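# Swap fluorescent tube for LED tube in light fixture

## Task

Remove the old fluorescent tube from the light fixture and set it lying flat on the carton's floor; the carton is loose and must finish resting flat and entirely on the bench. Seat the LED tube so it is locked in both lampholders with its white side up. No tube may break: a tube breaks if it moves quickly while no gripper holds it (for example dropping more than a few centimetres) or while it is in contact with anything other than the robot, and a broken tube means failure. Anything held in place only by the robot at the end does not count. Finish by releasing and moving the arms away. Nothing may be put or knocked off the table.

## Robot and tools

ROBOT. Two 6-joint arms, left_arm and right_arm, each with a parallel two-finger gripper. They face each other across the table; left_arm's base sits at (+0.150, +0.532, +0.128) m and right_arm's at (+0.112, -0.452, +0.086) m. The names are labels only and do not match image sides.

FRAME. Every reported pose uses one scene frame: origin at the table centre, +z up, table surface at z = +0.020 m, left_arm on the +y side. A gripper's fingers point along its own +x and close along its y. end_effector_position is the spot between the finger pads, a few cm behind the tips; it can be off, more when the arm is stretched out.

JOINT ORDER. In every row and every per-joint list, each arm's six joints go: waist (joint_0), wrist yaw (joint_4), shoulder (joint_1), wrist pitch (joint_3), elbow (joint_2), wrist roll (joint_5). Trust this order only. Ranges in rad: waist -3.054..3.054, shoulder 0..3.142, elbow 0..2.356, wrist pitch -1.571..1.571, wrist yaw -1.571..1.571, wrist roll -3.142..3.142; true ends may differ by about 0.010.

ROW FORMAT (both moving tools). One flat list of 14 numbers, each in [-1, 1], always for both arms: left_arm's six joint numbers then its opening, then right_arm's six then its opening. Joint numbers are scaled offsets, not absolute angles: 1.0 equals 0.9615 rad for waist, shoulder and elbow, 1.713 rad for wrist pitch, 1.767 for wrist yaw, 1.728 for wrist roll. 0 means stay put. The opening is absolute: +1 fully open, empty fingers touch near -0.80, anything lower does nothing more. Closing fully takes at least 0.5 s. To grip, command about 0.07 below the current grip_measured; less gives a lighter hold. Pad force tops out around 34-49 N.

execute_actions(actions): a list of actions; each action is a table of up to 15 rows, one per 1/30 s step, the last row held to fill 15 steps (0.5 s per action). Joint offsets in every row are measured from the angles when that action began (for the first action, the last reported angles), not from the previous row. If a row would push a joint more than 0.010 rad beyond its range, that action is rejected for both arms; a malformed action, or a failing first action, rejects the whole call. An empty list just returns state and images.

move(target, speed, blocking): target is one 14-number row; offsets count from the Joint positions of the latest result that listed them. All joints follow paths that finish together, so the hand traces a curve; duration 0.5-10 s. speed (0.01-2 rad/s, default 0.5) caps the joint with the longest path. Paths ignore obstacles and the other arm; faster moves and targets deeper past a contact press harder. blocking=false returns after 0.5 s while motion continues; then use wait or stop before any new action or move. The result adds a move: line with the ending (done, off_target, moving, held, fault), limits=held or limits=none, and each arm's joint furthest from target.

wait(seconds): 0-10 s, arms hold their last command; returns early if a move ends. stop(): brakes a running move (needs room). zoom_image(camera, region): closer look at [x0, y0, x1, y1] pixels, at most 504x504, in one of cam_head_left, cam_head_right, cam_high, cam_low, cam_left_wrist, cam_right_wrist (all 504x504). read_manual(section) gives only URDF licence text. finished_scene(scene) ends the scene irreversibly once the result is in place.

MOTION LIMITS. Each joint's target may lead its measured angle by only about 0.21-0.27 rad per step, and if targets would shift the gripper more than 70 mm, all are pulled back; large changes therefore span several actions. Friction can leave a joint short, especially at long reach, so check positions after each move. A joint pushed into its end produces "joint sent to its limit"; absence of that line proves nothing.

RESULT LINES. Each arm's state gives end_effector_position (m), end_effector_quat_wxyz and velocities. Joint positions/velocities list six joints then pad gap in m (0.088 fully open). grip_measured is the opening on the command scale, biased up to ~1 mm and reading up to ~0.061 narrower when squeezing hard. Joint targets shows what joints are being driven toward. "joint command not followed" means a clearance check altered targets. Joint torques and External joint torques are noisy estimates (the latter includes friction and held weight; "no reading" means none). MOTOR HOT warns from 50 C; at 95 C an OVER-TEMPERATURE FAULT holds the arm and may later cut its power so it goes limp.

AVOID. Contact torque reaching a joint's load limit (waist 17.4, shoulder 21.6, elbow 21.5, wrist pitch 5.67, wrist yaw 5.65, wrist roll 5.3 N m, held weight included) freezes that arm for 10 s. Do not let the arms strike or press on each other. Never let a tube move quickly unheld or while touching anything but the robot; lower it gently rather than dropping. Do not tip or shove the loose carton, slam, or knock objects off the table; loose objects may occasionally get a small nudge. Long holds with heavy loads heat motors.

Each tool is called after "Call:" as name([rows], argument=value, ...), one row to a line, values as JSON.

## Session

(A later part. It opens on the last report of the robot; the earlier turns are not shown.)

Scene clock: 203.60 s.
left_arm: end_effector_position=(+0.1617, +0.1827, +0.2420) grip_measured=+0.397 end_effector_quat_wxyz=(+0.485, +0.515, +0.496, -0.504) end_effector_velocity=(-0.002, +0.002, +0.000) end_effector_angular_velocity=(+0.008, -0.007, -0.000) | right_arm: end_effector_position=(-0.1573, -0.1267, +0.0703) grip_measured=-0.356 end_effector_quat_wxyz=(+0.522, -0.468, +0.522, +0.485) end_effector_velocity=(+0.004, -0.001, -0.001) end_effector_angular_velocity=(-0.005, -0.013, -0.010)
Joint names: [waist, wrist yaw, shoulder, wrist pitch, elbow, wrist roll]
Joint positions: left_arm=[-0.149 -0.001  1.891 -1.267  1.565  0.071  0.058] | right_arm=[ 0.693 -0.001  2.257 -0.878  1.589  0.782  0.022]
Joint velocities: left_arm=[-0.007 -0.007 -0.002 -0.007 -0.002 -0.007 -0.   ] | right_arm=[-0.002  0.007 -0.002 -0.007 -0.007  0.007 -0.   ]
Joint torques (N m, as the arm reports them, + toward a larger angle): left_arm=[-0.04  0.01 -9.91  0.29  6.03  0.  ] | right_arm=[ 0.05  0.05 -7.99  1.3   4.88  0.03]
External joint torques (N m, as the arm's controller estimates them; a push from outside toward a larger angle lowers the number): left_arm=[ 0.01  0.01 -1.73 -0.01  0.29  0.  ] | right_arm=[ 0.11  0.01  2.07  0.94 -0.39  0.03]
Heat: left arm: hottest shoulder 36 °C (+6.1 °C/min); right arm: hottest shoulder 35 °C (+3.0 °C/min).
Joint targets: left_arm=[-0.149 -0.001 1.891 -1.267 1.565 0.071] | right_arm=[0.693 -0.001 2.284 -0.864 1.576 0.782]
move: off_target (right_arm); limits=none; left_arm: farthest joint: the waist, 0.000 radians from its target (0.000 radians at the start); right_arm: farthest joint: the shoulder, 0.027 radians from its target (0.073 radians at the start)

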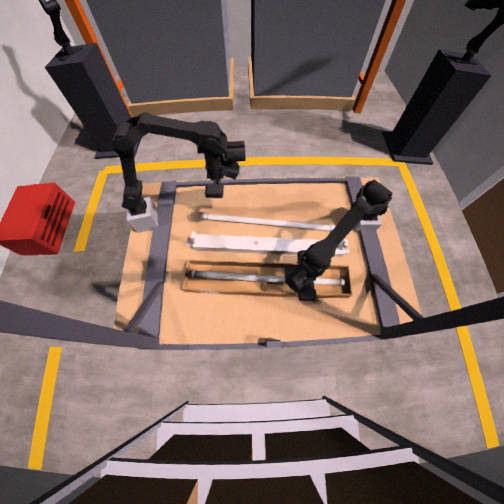

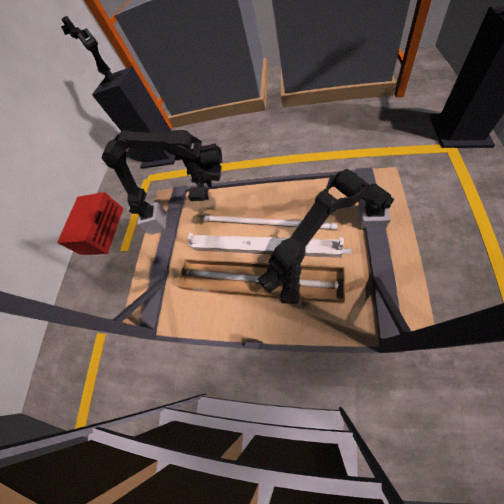

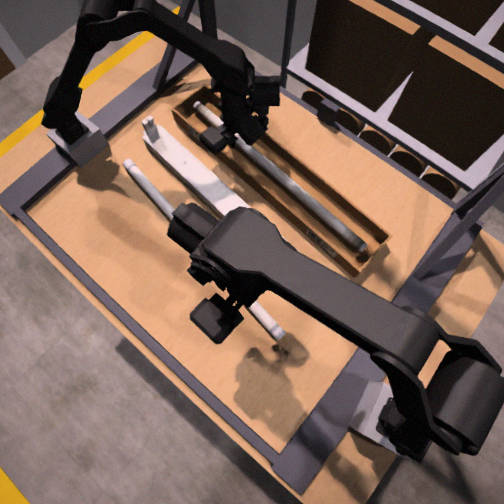

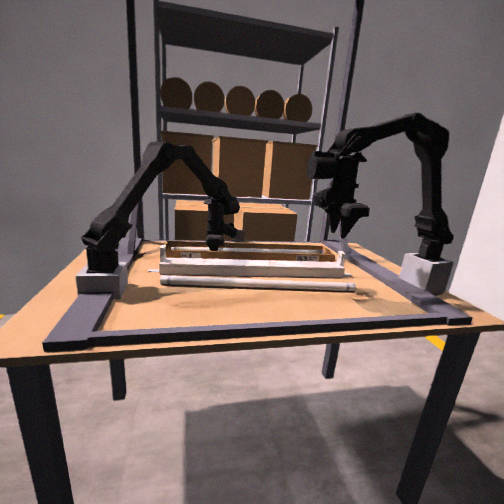

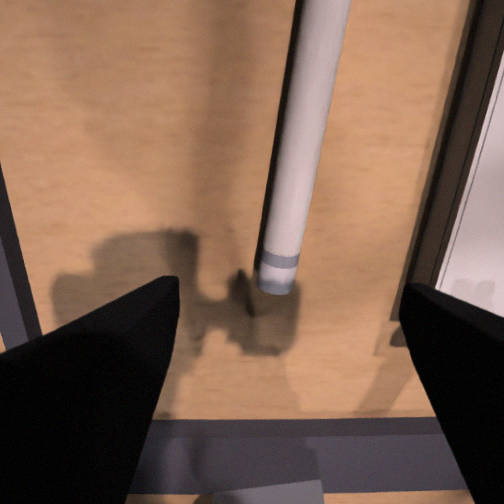

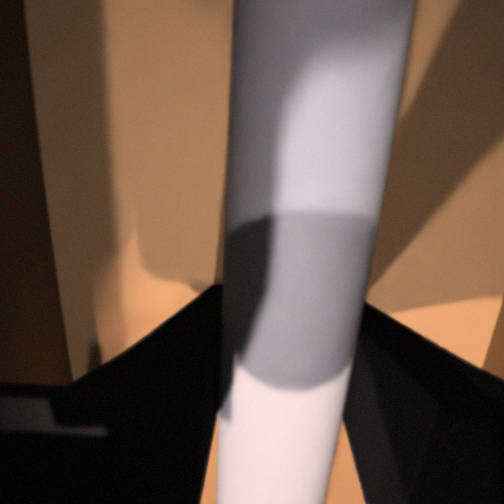

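Call:
execute_actions([
  [[0,0,0,0,0,0,0.4,0,0,0,0,0,0,-0.36],[0,0,0,0,0,0,0.4,0,0,0,0,0,0,-0.35],[0,0,0,0,0,0,0.4,0,0,0,0,0,0,-0.34],[0,0,0,0,0,0,0.4,0,0,0,0,0,0,-0.33],[0,0,0,0,0,0,0.4,0,0,0,0,0,0,-0.32],[0,0,0,0,0,0,0.4,0,0,0,0,0,0,-0.31]],
  [[0,0,0,0,0,0,0.4,0,0,0,0,0,0,-0.295]],
  [[0,0,0,0,0,0,0.4,0,0,0,0,0,0,-0.28]],
  [[0,0,0,0,0,0,0.4,0,0,0,0,0,0,0]],
])

Call:
move(target=[0,0,0,0,0,0,0.4, 0,0,-0.13,-0.19,0.2,0,0.1], speed=0.4)

Call:
zoom_image(camera="cam_left_wrist", region=[220,180,360,320])

Call:
zoom_image(camera="cam_low", region=[290,250,380,310])

Call:
zoom_image(camera="cam_high", region=[240,290,320,370])

Scene clock: 220.90 s.
left_arm: end_effector_position=(+0.1617, +0.1827, +0.2420) grip_measured=+0.397 end_effector_quat_wxyz=(+0.485, +0.515, +0.496, -0.504) end_effector_velocity=(+0.000, +0.002, +0.000) end_effector_angular_velocity=(+0.008, -0.007, +0.005) | right_arm: end_effector_position=(-0.1590, -0.1266, +0.0711) grip_measured=-0.007 end_effector_quat_wxyz=(+0.521, -0.467, +0.522, +0.488) end_effector_velocity=(+0.003, -0.000, +0.000) end_effector_angular_velocity=(-0.001, -0.010, +0.005)
Joint names: [waist, wrist yaw, shoulder, wrist pitch, elbow, wrist roll]
Joint positions: left_arm=[-0.149 -0.001  1.891 -1.267  1.565  0.071  0.058] | right_arm=[ 0.696 -0.002  2.256 -0.876  1.591  0.782  0.039]
Joint velocities: left_arm=[-0.002 -0.007 -0.002 -0.007 -0.002 -0.007  0.   ] | right_arm=[-0.002  0.007 -0.002 -0.007 -0.002 -0.007  0.002]
Joint torques (N m, as the arm reports them, + toward a larger angle): left_arm=[-0.05  0.01 -9.92  0.29  6.03  0.  ] | right_arm=[  0.09   0.08 -11.05   0.17   6.29  -0.03]
External joint torques (N m, as the arm's controller estimates them; a push from outside toward a larger angle lowers the number): left_arm=[-0.04  0.02 -1.79 -0.01  0.31  0.  ] | right_arm=[ 0.03  0.05 -0.98 -0.19  1.03 -0.03]
External joint torques at the end of the 1st action: left_arm=[-0.06  0.02 -1.84 -0.01  0.33  0.  ] | right_arm=[-0.01  0.03 -0.87  0.03  1.34 -0.02]
External joint torques at the end of the 2nd action: left_arm=[-0.01  0.01 -1.82 -0.01  0.34  0.  ] | right_arm=[-0.19  0.07 -0.95 -0.01  1.19  0.01]
External joint torques at the end of the 3rd action: left_arm=[-0.04  0.02 -1.82 -0.03  0.29  0.  ] | right_arm=[ 0.    0.04 -0.79 -0.07  1.   -0.01]
Heat: left arm: hottest shoulder 36 °C (+1.0 °C/min); right arm: hottest shoulder 35 °C (+2.0 °C/min).
Joint targets: left_arm=[-0.149 -0.001 1.891 -1.267 1.565 0.071] | right_arm=[0.694 -0.001 2.256 -0.878 1.590 0.782]

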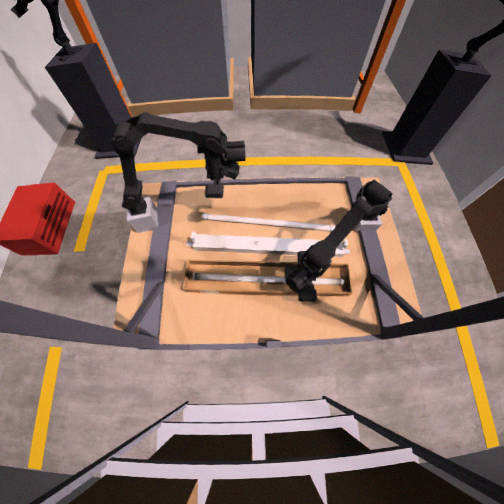

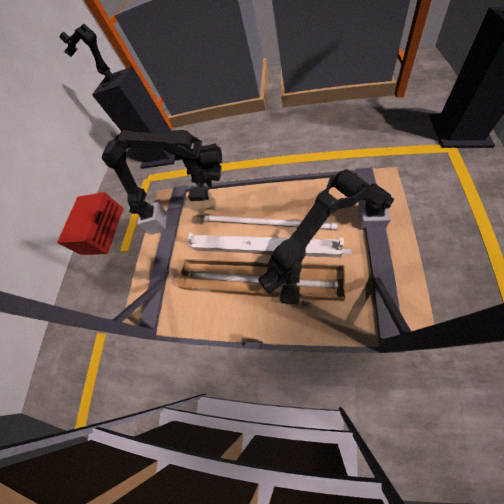

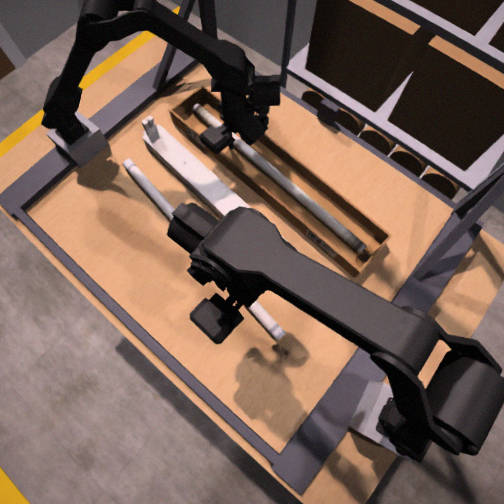

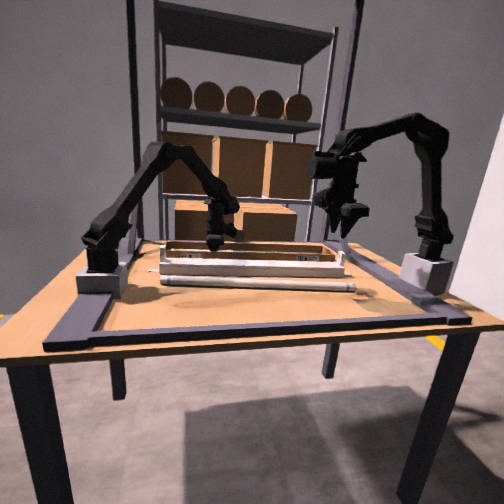

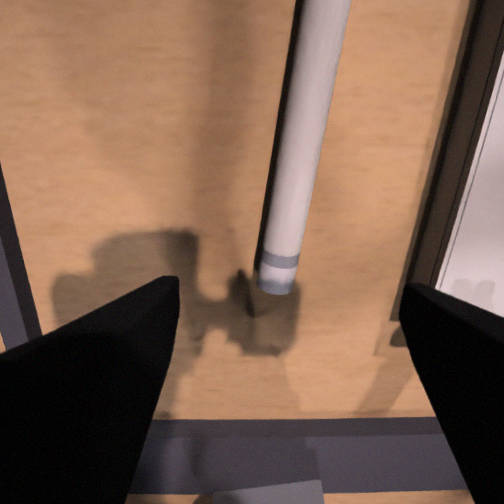

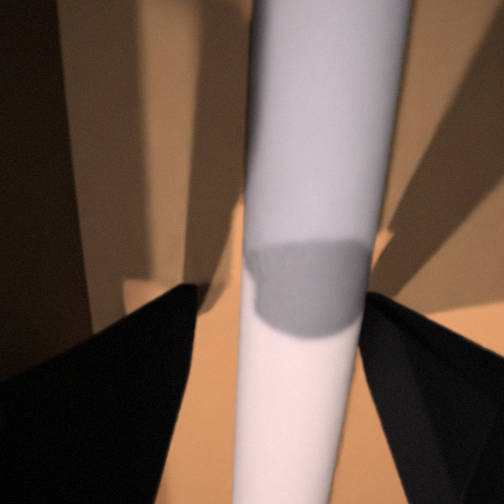

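Scene clock: 222.30 s.
left_arm: end_effector_position=(+0.1617, +0.1827, +0.2420) grip_measured=+0.397 end_effector_quat_wxyz=(+0.485, +0.515, +0.496, -0.504) end_effector_velocity=(+0.000, +0.002, +0.000) end_effector_angular_velocity=(+0.008, -0.007, +0.005) | right_arm: end_effector_position=(-0.1529, -0.1340, +0.1602) grip_measured=+0.098 end_effector_quat_wxyz=(+0.521, -0.477, +0.522, +0.478) end_effector_velocity=(+0.005, -0.007, +0.002) end_effector_angular_velocity=(-0.029, -0.015, +0.034)
Joint names: [waist, wrist yaw, shoulder, wrist pitch, elbow, wrist roll]
Joint positions: left_arm=[-0.149 -0.001  1.891 -1.267  1.565  0.071  0.058] | right_arm=[ 0.696 -0.002  2.144 -1.2    1.775  0.782  0.044]
Joint velocities: left_arm=[-0.002 -0.007 -0.002 -0.007 -0.002 -0.007 -0.   ] | right_arm=[-0.002 -0.007 -0.007 -0.037 -0.002 -0.037 -0.   ]
Joint torques (N m, as the arm reports them, + toward a larger angle): left_arm=[-0.04  0.01 -9.92  0.29  6.02  0.  ] | right_arm=[ -0.09   0.06 -12.1    0.2    8.01   0.01]
External joint torques (N m, as the arm's controller estimates them; a push from outside toward a larger angle lowers the number): left_arm=[-0.08  0.02 -1.82 -0.02  0.32  0.  ] | right_arm=[-0.1   0.03 -2.28 -0.12  2.34  0.01]
Heat: left arm: hottest shoulder 36 °C (+1.0 °C/min); right arm: hottest shoulder 36 °C (+3.0 °C/min).
Joint targets: left_arm=[-0.149 -0.001 1.891 -1.267 1.565 0.071] | right_arm=[0.695 -0.002 2.131 -1.202 1.783 0.782]
move: off_target (right_arm); limits=none; left_arm: farthest joint: the waist, 0.000 radians from its target (0.000 radians at the start); right_arm: farthest joint: the shoulder, 0.013 radians from its target (0.125 radians at the start)

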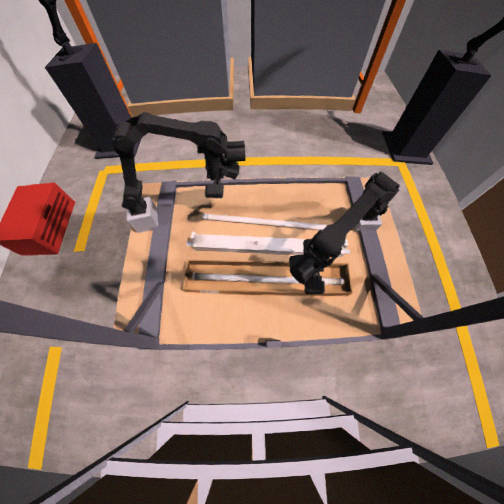

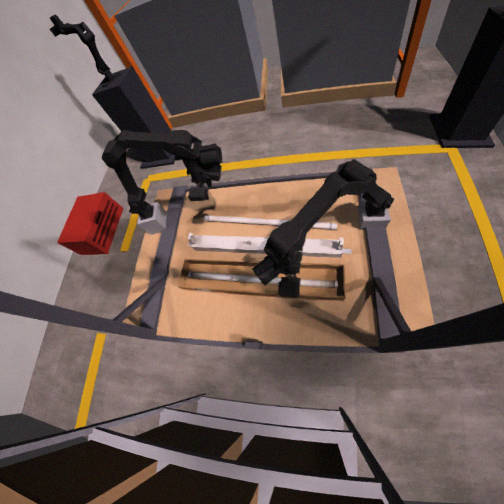

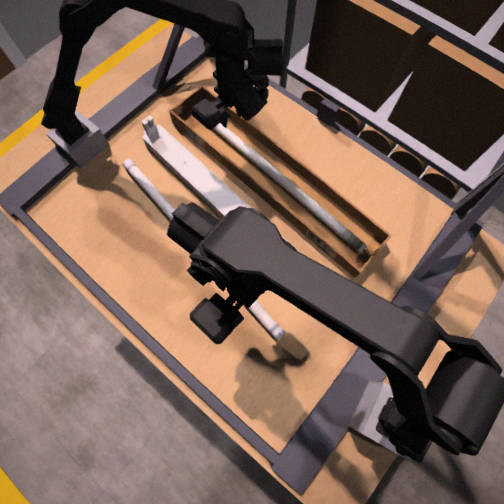

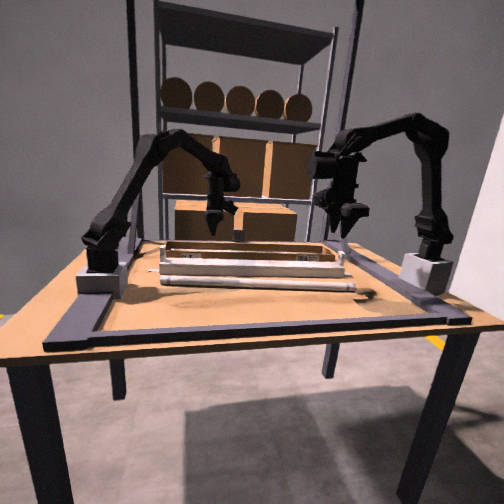

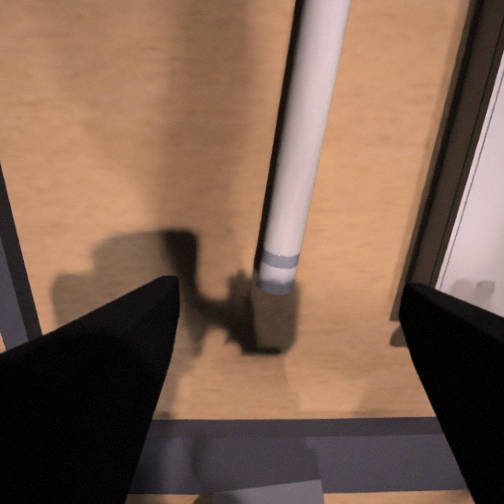

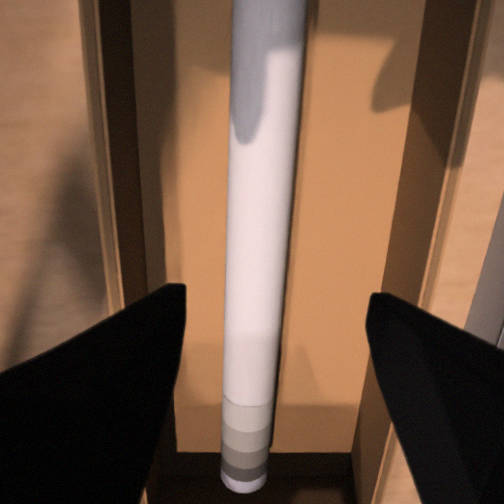

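Region (220, 180, 360, 320) of cam_left_wrist's 504x504 image, scaled by 3.600, with more detail than that image has.

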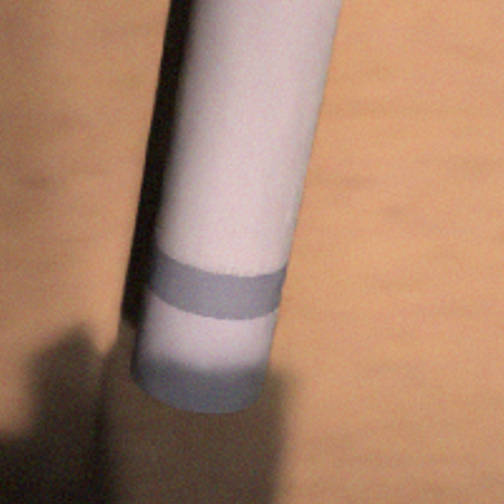

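Region (290, 250, 380, 310) of cam_low's 504x504 image, scaled by 5.600, with more detail than that image has.

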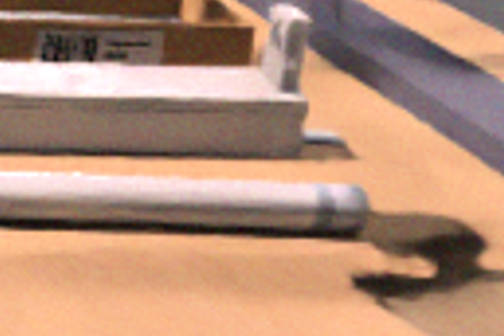

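Region (240, 290, 320, 370) of cam_high's 504x504 image, scaled by 6.300, with more detail than that image has.

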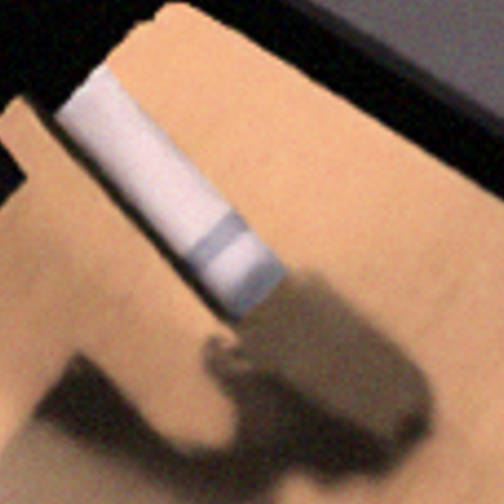

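Call:
move(target=[0,0,-0.15,-0.05,-0.06,0,0.4, -0.65,0,-0.369,0.21,-0.738,-0.322,0.3], speed=0.7)

Scene clock: 235.53 s.
left_arm: end_effector_position=(+0.1606, +0.2154, +0.2718) grip_measured=+0.397 end_effector_quat_wxyz=(+0.485, +0.515, +0.496, -0.504) end_effector_velocity=(+0.000, +0.006, +0.002) end_effector_angular_velocity=(+0.017, -0.007, +0.005) | right_arm: end_effector_position=(+0.0896, -0.1493, +0.1095) grip_measured=+0.298 end_effector_quat_wxyz=(+0.537, -0.459, +0.538, +0.460) end_effector_velocity=(+0.002, -0.002, +0.002) end_effector_angular_velocity=(-0.002, -0.007, +0.005)
Joint names: [waist, wrist yaw, shoulder, wrist pitch, elbow, wrist roll]
Joint positions: left_arm=[-0.149 -0.001  1.76  -1.351  1.517  0.071  0.058] | right_arm=[ 0.074 -0.002  1.802 -0.842  1.073  0.23   0.054]
Joint velocities: left_arm=[-0.002 -0.007 -0.007 -0.022 -0.002 -0.007  0.   ] | right_arm=[-0.002  0.007 -0.007 -0.007 -0.002 -0.007 -0.   ]
Joint torques (N m, as the arm reports them, + toward a larger angle): left_arm=[ -0.05   0.01 -10.53   0.15   4.9    0.  ] | right_arm=[-0.25  0.05 -8.83  0.4   5.36 -0.06]
External joint torques (N m, as the arm's controller estimates them; a push from outside toward a larger angle lowers the number): left_arm=[-0.06  0.02 -3.33 -0.14 -0.84  0.  ] | right_arm=[-0.24  0.05 -1.94  0.07  0.23 -0.06]
Heat: left arm: hottest shoulder 36 °C (+0.0 °C/min); right arm: hottest shoulder 39 °C (+7.0 °C/min).
Joint targets: left_arm=[-0.149 -0.001 1.747 -1.353 1.508 0.071] | right_arm=[0.071 -0.002 1.789 -0.840 1.065 0.226]
move: off_target (left_arm, right_arm); limits=none; left_arm: farthest joint: the shoulder, 0.013 radians from its target (0.145 radians at the start); right_arm: farthest joint: the shoulder, 0.013 radians from its target (0.355 radians at the start)

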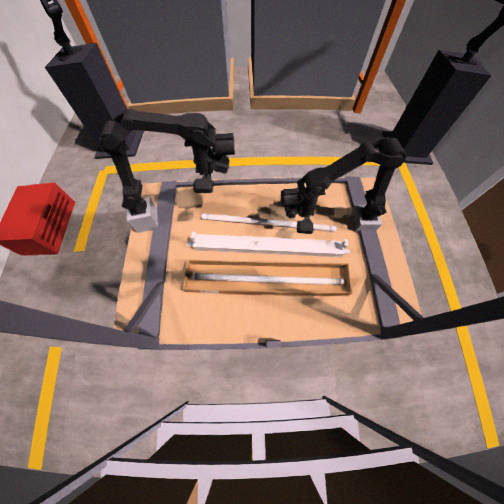

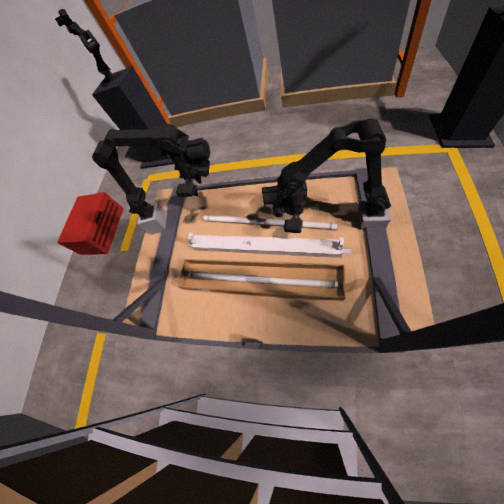

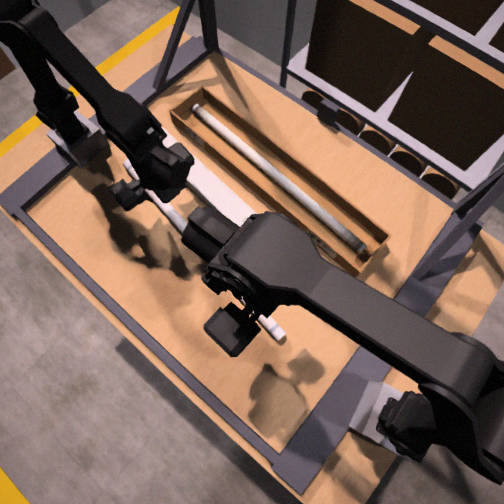

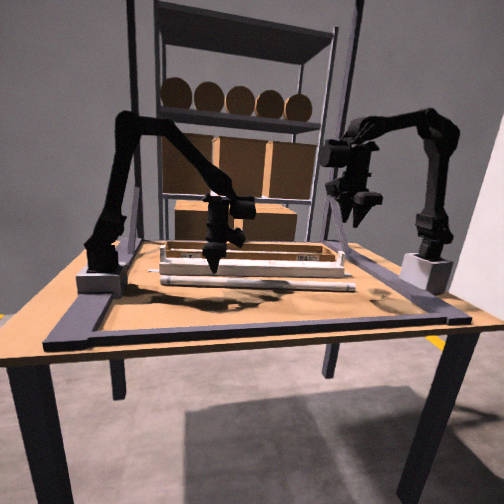

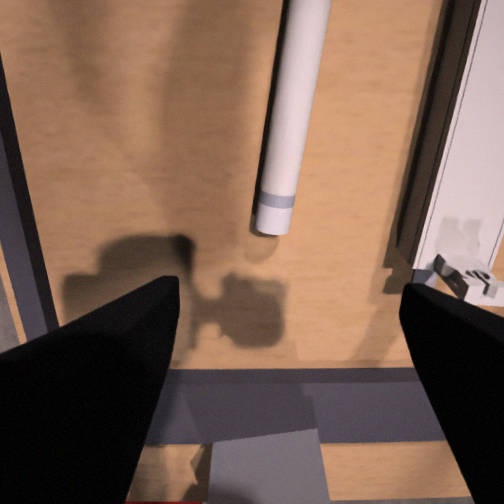

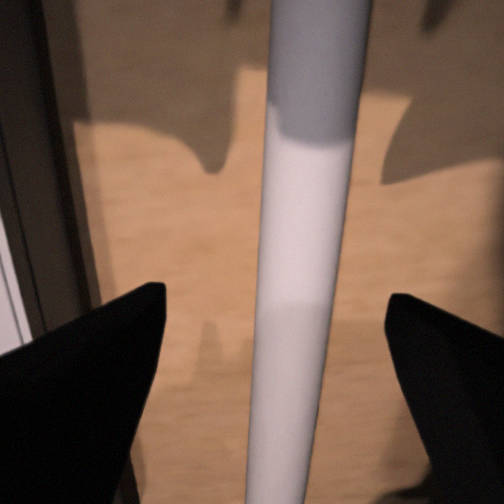

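Call:
move(target=[0,0,0,0,0,0,0.4, -0.026,0,0.13,0.121,-0.103,0,0.3], speed=0.2)

Call:
move(target=[0,0,0,0,0,0,0.4, 0,0,0,0,0,0,-0.45])

Scene clock: 243.03 s.
left_arm: end_effector_position=(+0.1606, +0.2154, +0.2718) grip_measured=+0.397 end_effector_quat_wxyz=(+0.485, +0.515, +0.496, -0.504) end_effector_velocity=(+0.002, +0.001, +0.001) end_effector_angular_velocity=(+0.003, -0.022, +0.004) | right_arm: end_effector_position=(+0.0960, -0.1473, +0.0606) grip_measured=+0.298 end_effector_quat_wxyz=(+0.544, -0.451, +0.541, +0.456) end_effector_velocity=(-0.004, -0.001, -0.001) end_effector_angular_velocity=(+0.001, +0.022, +0.010)
Joint names: [waist, wrist yaw, shoulder, wrist pitch, elbow, wrist roll]
Joint positions: left_arm=[-0.149 -0.001  1.76  -1.351  1.517  0.071  0.058] | right_arm=[ 0.053 -0.002  1.909 -0.64   0.985  0.229  0.054]
Joint velocities: left_arm=[-0.002 -0.022 -0.002 -0.007  0.002 -0.007 -0.   ] | right_arm=[ 0.002 -0.022 -0.002  0.007 -0.007 -0.007 -0.   ]
Joint torques (N m, as the arm reports them, + toward a larger angle): left_arm=[-0.05  0.01 -8.78  0.29  6.05  0.  ] | right_arm=[-0.17 -0.02 -5.77  0.67  4.47 -0.01]
External joint torques (N m, as the arm's controller estimates them; a push from outside toward a larger angle lowers the number): left_arm=[-0.06  0.02 -1.58 -0.01  0.3   0.  ] | right_arm=[-0.21 -0.02  1.28  0.32 -0.06 -0.01]
Heat: left arm: hottest shoulder 37 °C (+1.0 °C/min); right arm: hottest shoulder 38 °C (+5.0 °C/min).
Joint targets: left_arm=[-0.149 -0.001 1.760 -1.351 1.517 0.071] | right_arm=[0.049 -0.002 1.927 -0.635 0.974 0.230]
move: off_target (right_arm); limits=none; left_arm: farthest joint: the waist, 0.000 radians from its target (0.000 radians at the start); right_arm: farthest joint: the shoulder, 0.018 radians from its target (0.125 radians at the start)

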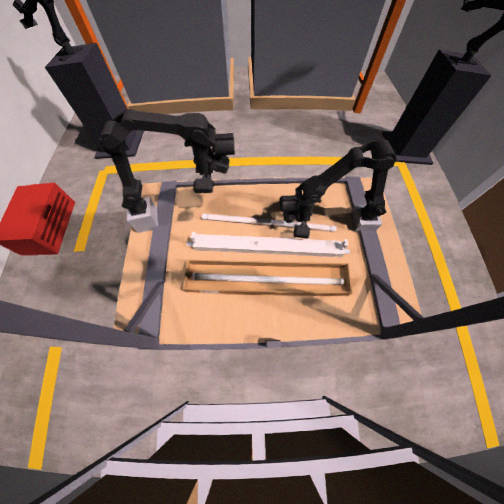

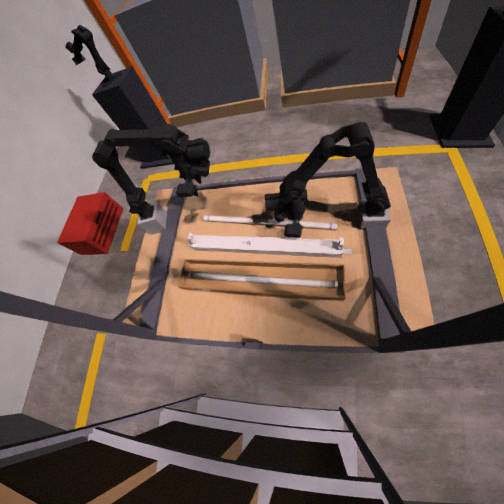

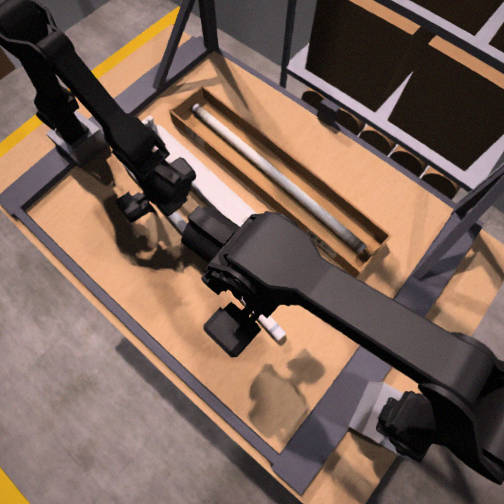

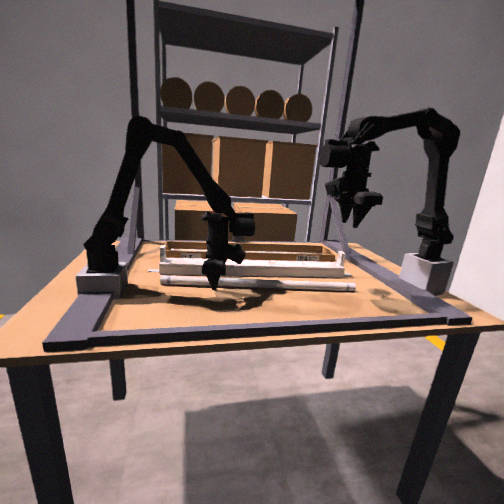

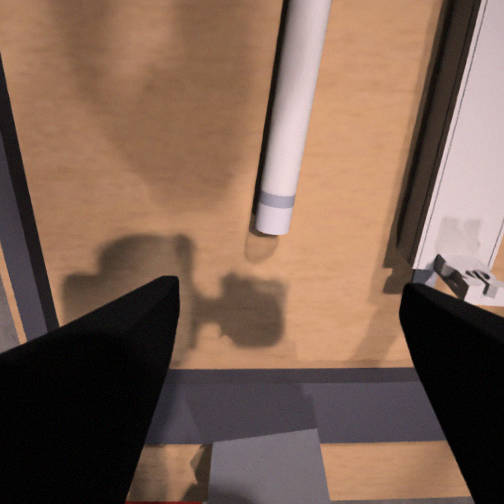

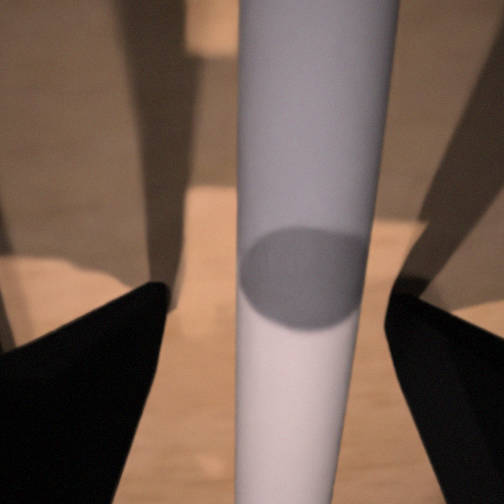

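Scene clock: 243.53 s.
left_arm: end_effector_position=(+0.1606, +0.2154, +0.2718) grip_measured=+0.397 end_effector_quat_wxyz=(+0.485, +0.515, +0.496, -0.504) end_effector_velocity=(-0.001, +0.002, -0.001) end_effector_angular_velocity=(+0.012, -0.007, +0.014) | right_arm: end_effector_position=(+0.0971, -0.1473, +0.0606) grip_measured=-0.364 end_effector_quat_wxyz=(+0.545, -0.452, +0.541, +0.455) end_effector_velocity=(+0.002, -0.002, +0.000) end_effector_angular_velocity=(-0.007, -0.008, -0.010)
Joint names: [waist, wrist yaw, shoulder, wrist pitch, elbow, wrist roll]
Joint positions: left_arm=[-0.149 -0.001  1.76  -1.351  1.517  0.071  0.058] | right_arm=[ 0.052  0.003  1.909 -0.64   0.985  0.229  0.021]
Joint velocities: left_arm=[-0.007 -0.007  0.002 -0.007 -0.002 -0.022 -0.   ] | right_arm=[-0.002  0.007 -0.002 -0.007 -0.002  0.007 -0.   ]
Joint torques (N m, as the arm reports them, + toward a larger angle): left_arm=[-0.04  0.01 -8.78  0.29  6.06  0.  ] | right_arm=[ 0.18 -0.15 -7.74  0.34  5.69  0.01]
External joint torques (N m, as the arm's controller estimates them; a push from outside toward a larger angle lowers the number): left_arm=[-0.01  0.02 -1.71  0.    0.39  0.  ] | right_arm=[ 0.18 -0.15 -0.69  0.    1.15  0.01]
Heat: left arm: hottest shoulder 37 °C (+1.0 °C/min); right arm: hottest shoulder 38 °C (+5.0 °C/min).
Joint targets: left_arm=[-0.149 -0.001 1.760 -1.351 1.517 0.071] | right_arm=[0.053 -0.002 1.909 -0.640 0.985 0.229]
move: done; limits=none; left_arm: farthest joint: the waist, 0.000 radians from its target (0.000 radians at the start); right_arm: farthest joint: the wrist yaw, 0.005 radians from its target (0.000 radians at the start)

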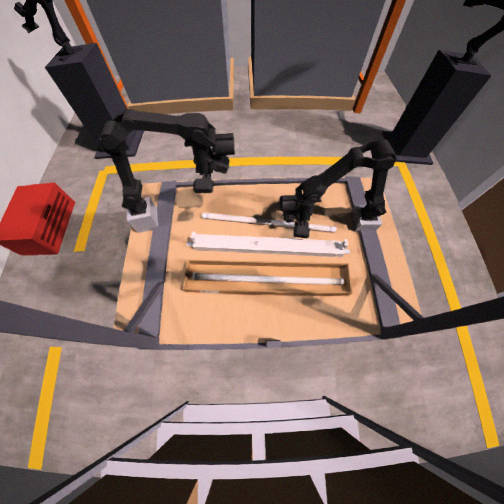

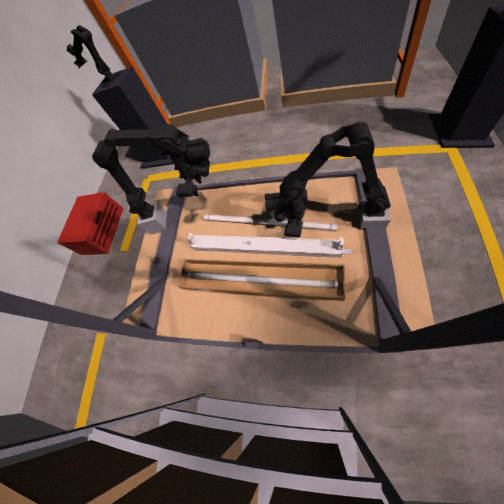

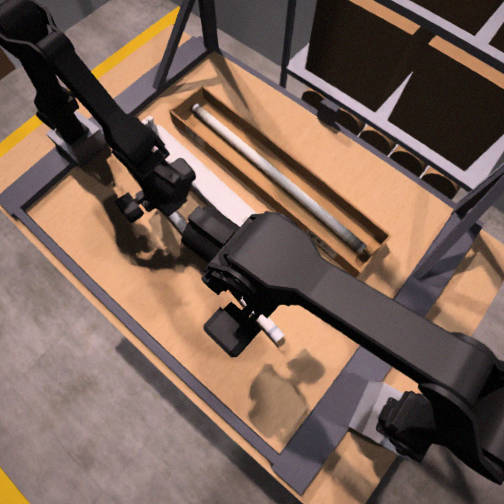

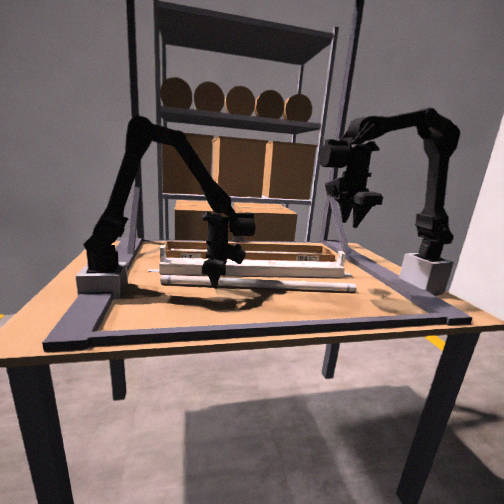

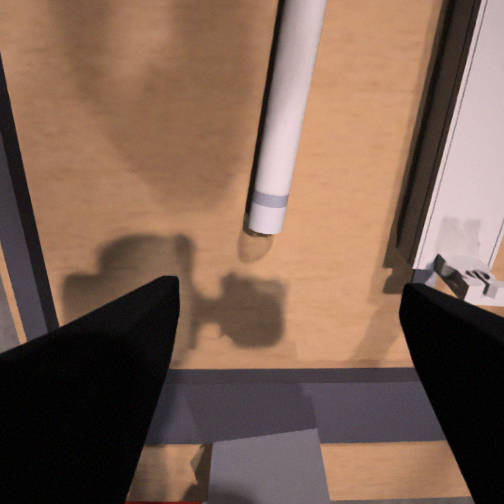

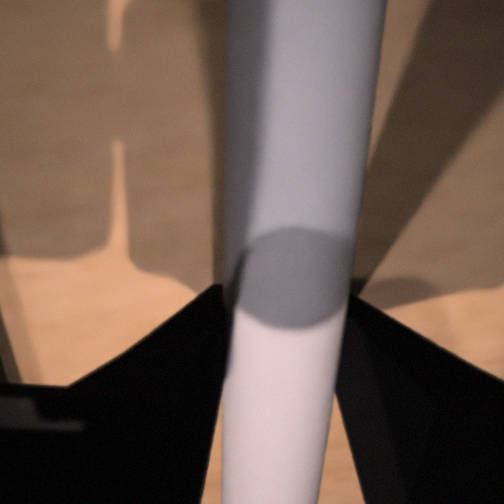

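Call:
move(target=[0,0,0,0,0,0,0.4, 0,0,-0.22,-0.275,0.294,0,-0.45], speed=0.25)

Call:
move(target=[-0.43,0,0.15,0.049,0.058,-0.205,0.4, -0.027,-0.446,0.044,0.182,-0.194,-0.046,-0.45], speed=0.4)

Call:
zoom_image(camera="cam_low", region=[140,185,370,305])

Scene clock: 251.33 s.
left_arm: end_effector_position=(+0.1606, +0.2154, +0.2718) grip_measured=+0.397 end_effector_quat_wxyz=(+0.485, +0.515, +0.496, -0.504) end_effector_velocity=(+0.003, -0.001, +0.000) end_effector_angular_velocity=(-0.007, -0.022, -0.010) | right_arm: end_effector_position=(+0.0972, -0.1483, +0.1771) grip_measured=-0.364 end_effector_quat_wxyz=(+0.543, -0.454, +0.542, +0.452) end_effector_velocity=(-0.003, -0.001, +0.001) end_effector_angular_velocity=(-0.004, +0.022, +0.005)
Joint names: [waist, wrist yaw, shoulder, wrist pitch, elbow, wrist roll]
Joint positions: left_arm=[-0.149 -0.001  1.76  -1.351  1.517  0.071  0.058] | right_arm=[ 0.052  0.003  1.714 -1.112  1.254  0.229  0.021]
Joint velocities: left_arm=[-0.002 -0.022 -0.002  0.007 -0.002  0.007  0.   ] | right_arm=[-0.002 -0.022 -0.002 -0.007  0.002 -0.007 -0.   ]
Joint torques (N m, as the arm reports them, + toward a larger angle): left_arm=[-0.04  0.01 -8.78  0.29  6.05  0.  ] | right_arm=[ 0.1   0.01 -9.33  0.31  8.46  0.01]
External joint torques (N m, as the arm's controller estimates them; a push from outside toward a larger angle lowers the number): left_arm=[-0.01  0.02 -1.67 -0.02  0.33  0.  ] | right_arm=[ 0.1   0.   -2.64 -0.01  2.88  0.01]
Heat: left arm: hottest shoulder 36 °C (+0.0 °C/min); right arm: hottest shoulder 38 °C (+4.0 °C/min).
Joint targets: left_arm=[-0.149 -0.001 1.760 -1.351 1.517 0.071] | right_arm=[0.052 0.003 1.697 -1.112 1.268 0.229]
move: off_target (right_arm); limits=none; left_arm: farthest joint: the waist, 0.000 radians from its target (0.000 radians at the start); right_arm: farthest joint: the shoulder, 0.017 radians from its target (0.211 radians at the start)

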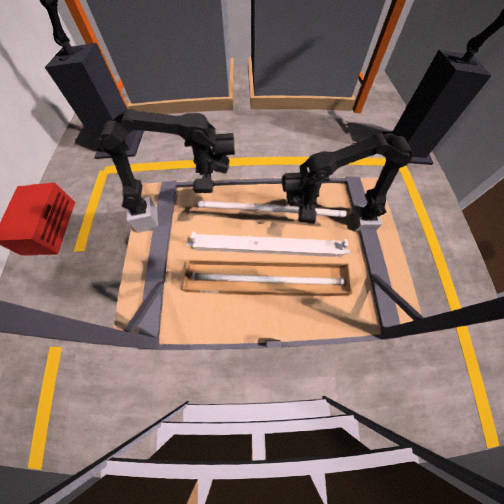

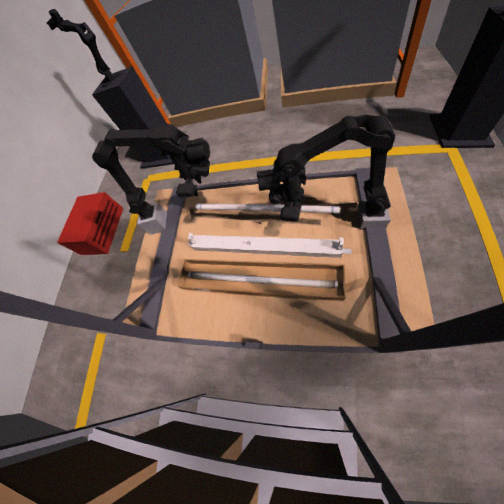

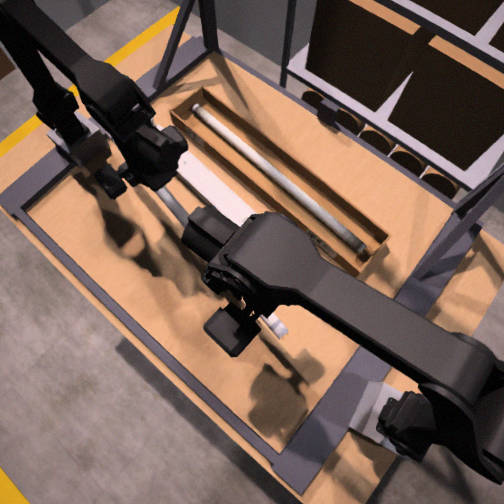

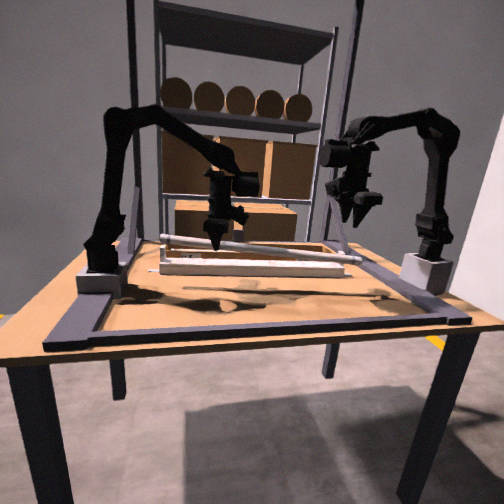

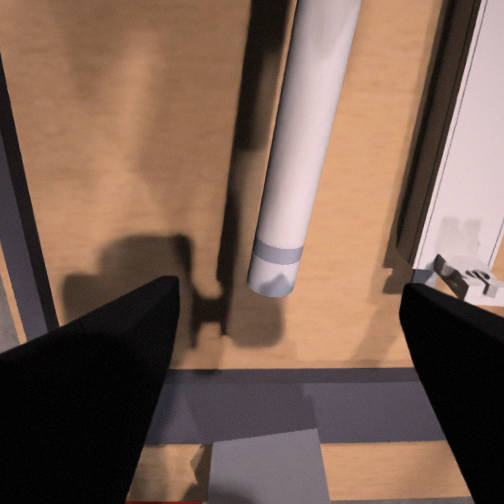

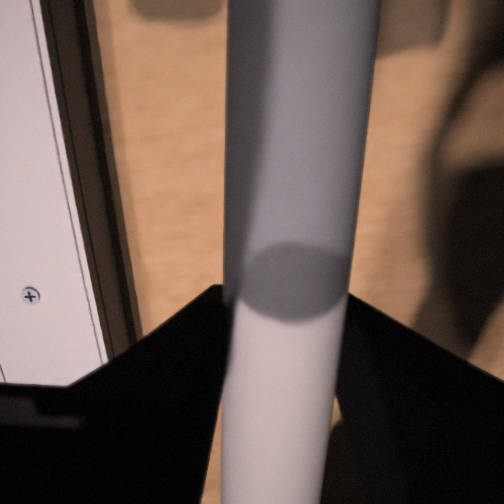

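Scene clock: 253.90 s.
left_arm: end_effector_position=(+0.0219, +0.2076, +0.2429) grip_measured=+0.397 end_effector_quat_wxyz=(+0.472, +0.531, +0.478, -0.517) end_effector_velocity=(+0.003, +0.005, +0.000) end_effector_angular_velocity=(+0.012, -0.028, -0.015) | right_arm: end_effector_position=(-0.0018, -0.1434, +0.1678) grip_measured=-0.364 end_effector_quat_wxyz=(+0.296, -0.247, +0.671, +0.634) end_effector_velocity=(-0.002, -0.002, +0.002) end_effector_angular_velocity=(+0.008, +0.021, +0.015)
Joint names: [waist, wrist yaw, shoulder, wrist pitch, elbow, wrist roll]
Joint positions: left_arm=[-0.558 -0.001  1.888 -1.269  1.564 -0.279  0.058] | right_arm=[ 0.028 -0.777  1.75  -0.804  1.072  0.157  0.021]
Joint velocities: left_arm=[-0.007 -0.022 -0.002 -0.022 -0.002  0.007 -0.   ] | right_arm=[-0.002 -0.022 -0.002 -0.007 -0.002 -0.022 -0.   ]
Joint torques (N m, as the arm reports them, + toward a larger angle): left_arm=[-0.41 -0.01 -7.77  0.4   7.04 -0.15] | right_arm=[-0.11 -0.84 -6.64  0.72  6.08 -0.28]
External joint torques (N m, as the arm's controller estimates them; a push from outside toward a larger angle lowers the number): left_arm=[-0.36  0.01  0.36  0.1   1.3  -0.15] | right_arm=[-0.12 -0.36  0.07  0.26  0.72 -0.24]
Heat: left arm: hottest shoulder 36 °C (+0.0 °C/min); right arm: hottest shoulder 37 °C (+3.0 °C/min).
Joint targets: left_arm=[-0.562 -0.001 1.904 -1.267 1.573 -0.284] | right_arm=[0.025 -0.785 1.757 -0.800 1.068 0.150]
move: off_target (left_arm); limits=none; left_arm: farthest joint: the shoulder, 0.016 radians from its target (0.145 radians at the start); right_arm: farthest joint: the wrist yaw, 0.008 radians from its target (0.788 radians at the start)

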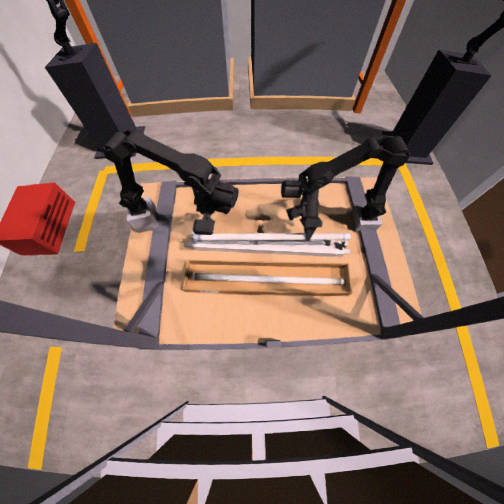

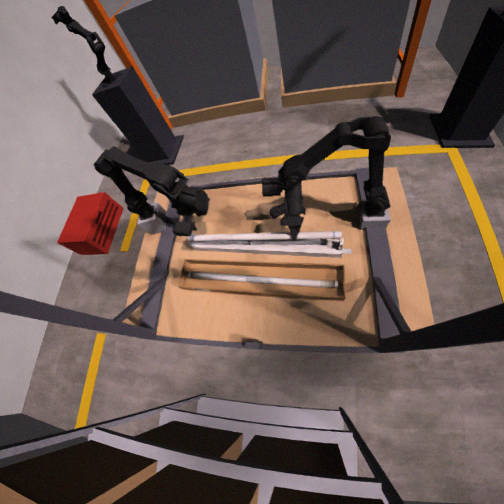

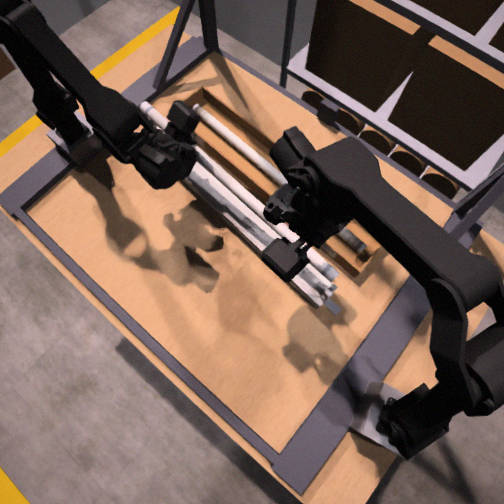

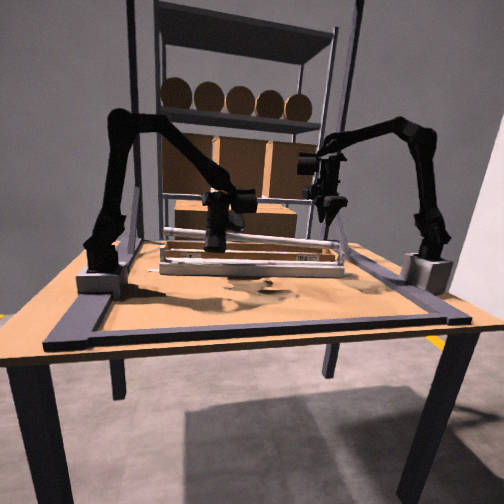

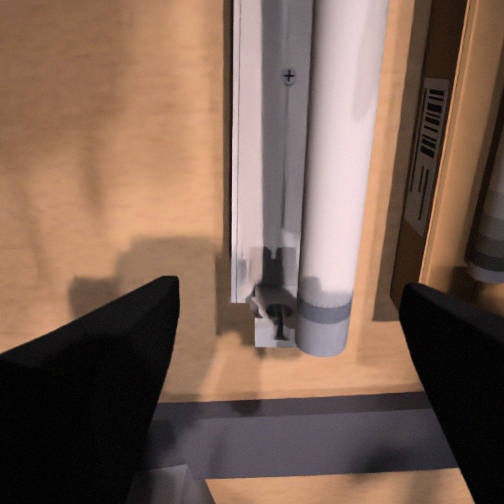

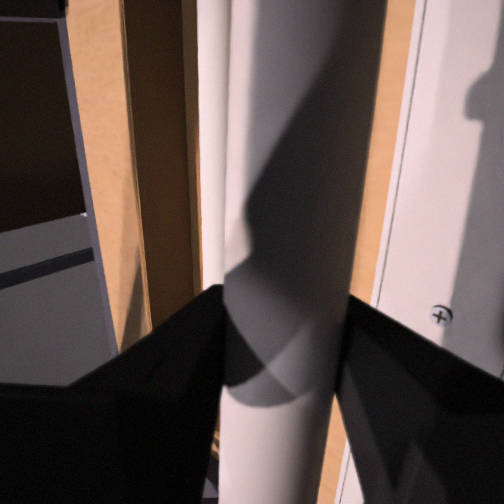

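Region (140, 185, 370, 305) of cam_low's 504x504 image, scaled by 2.191, with more detail than that image has; it fills the top 263 rows of this view, and the rest is white.

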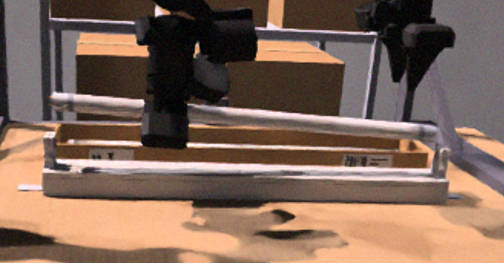

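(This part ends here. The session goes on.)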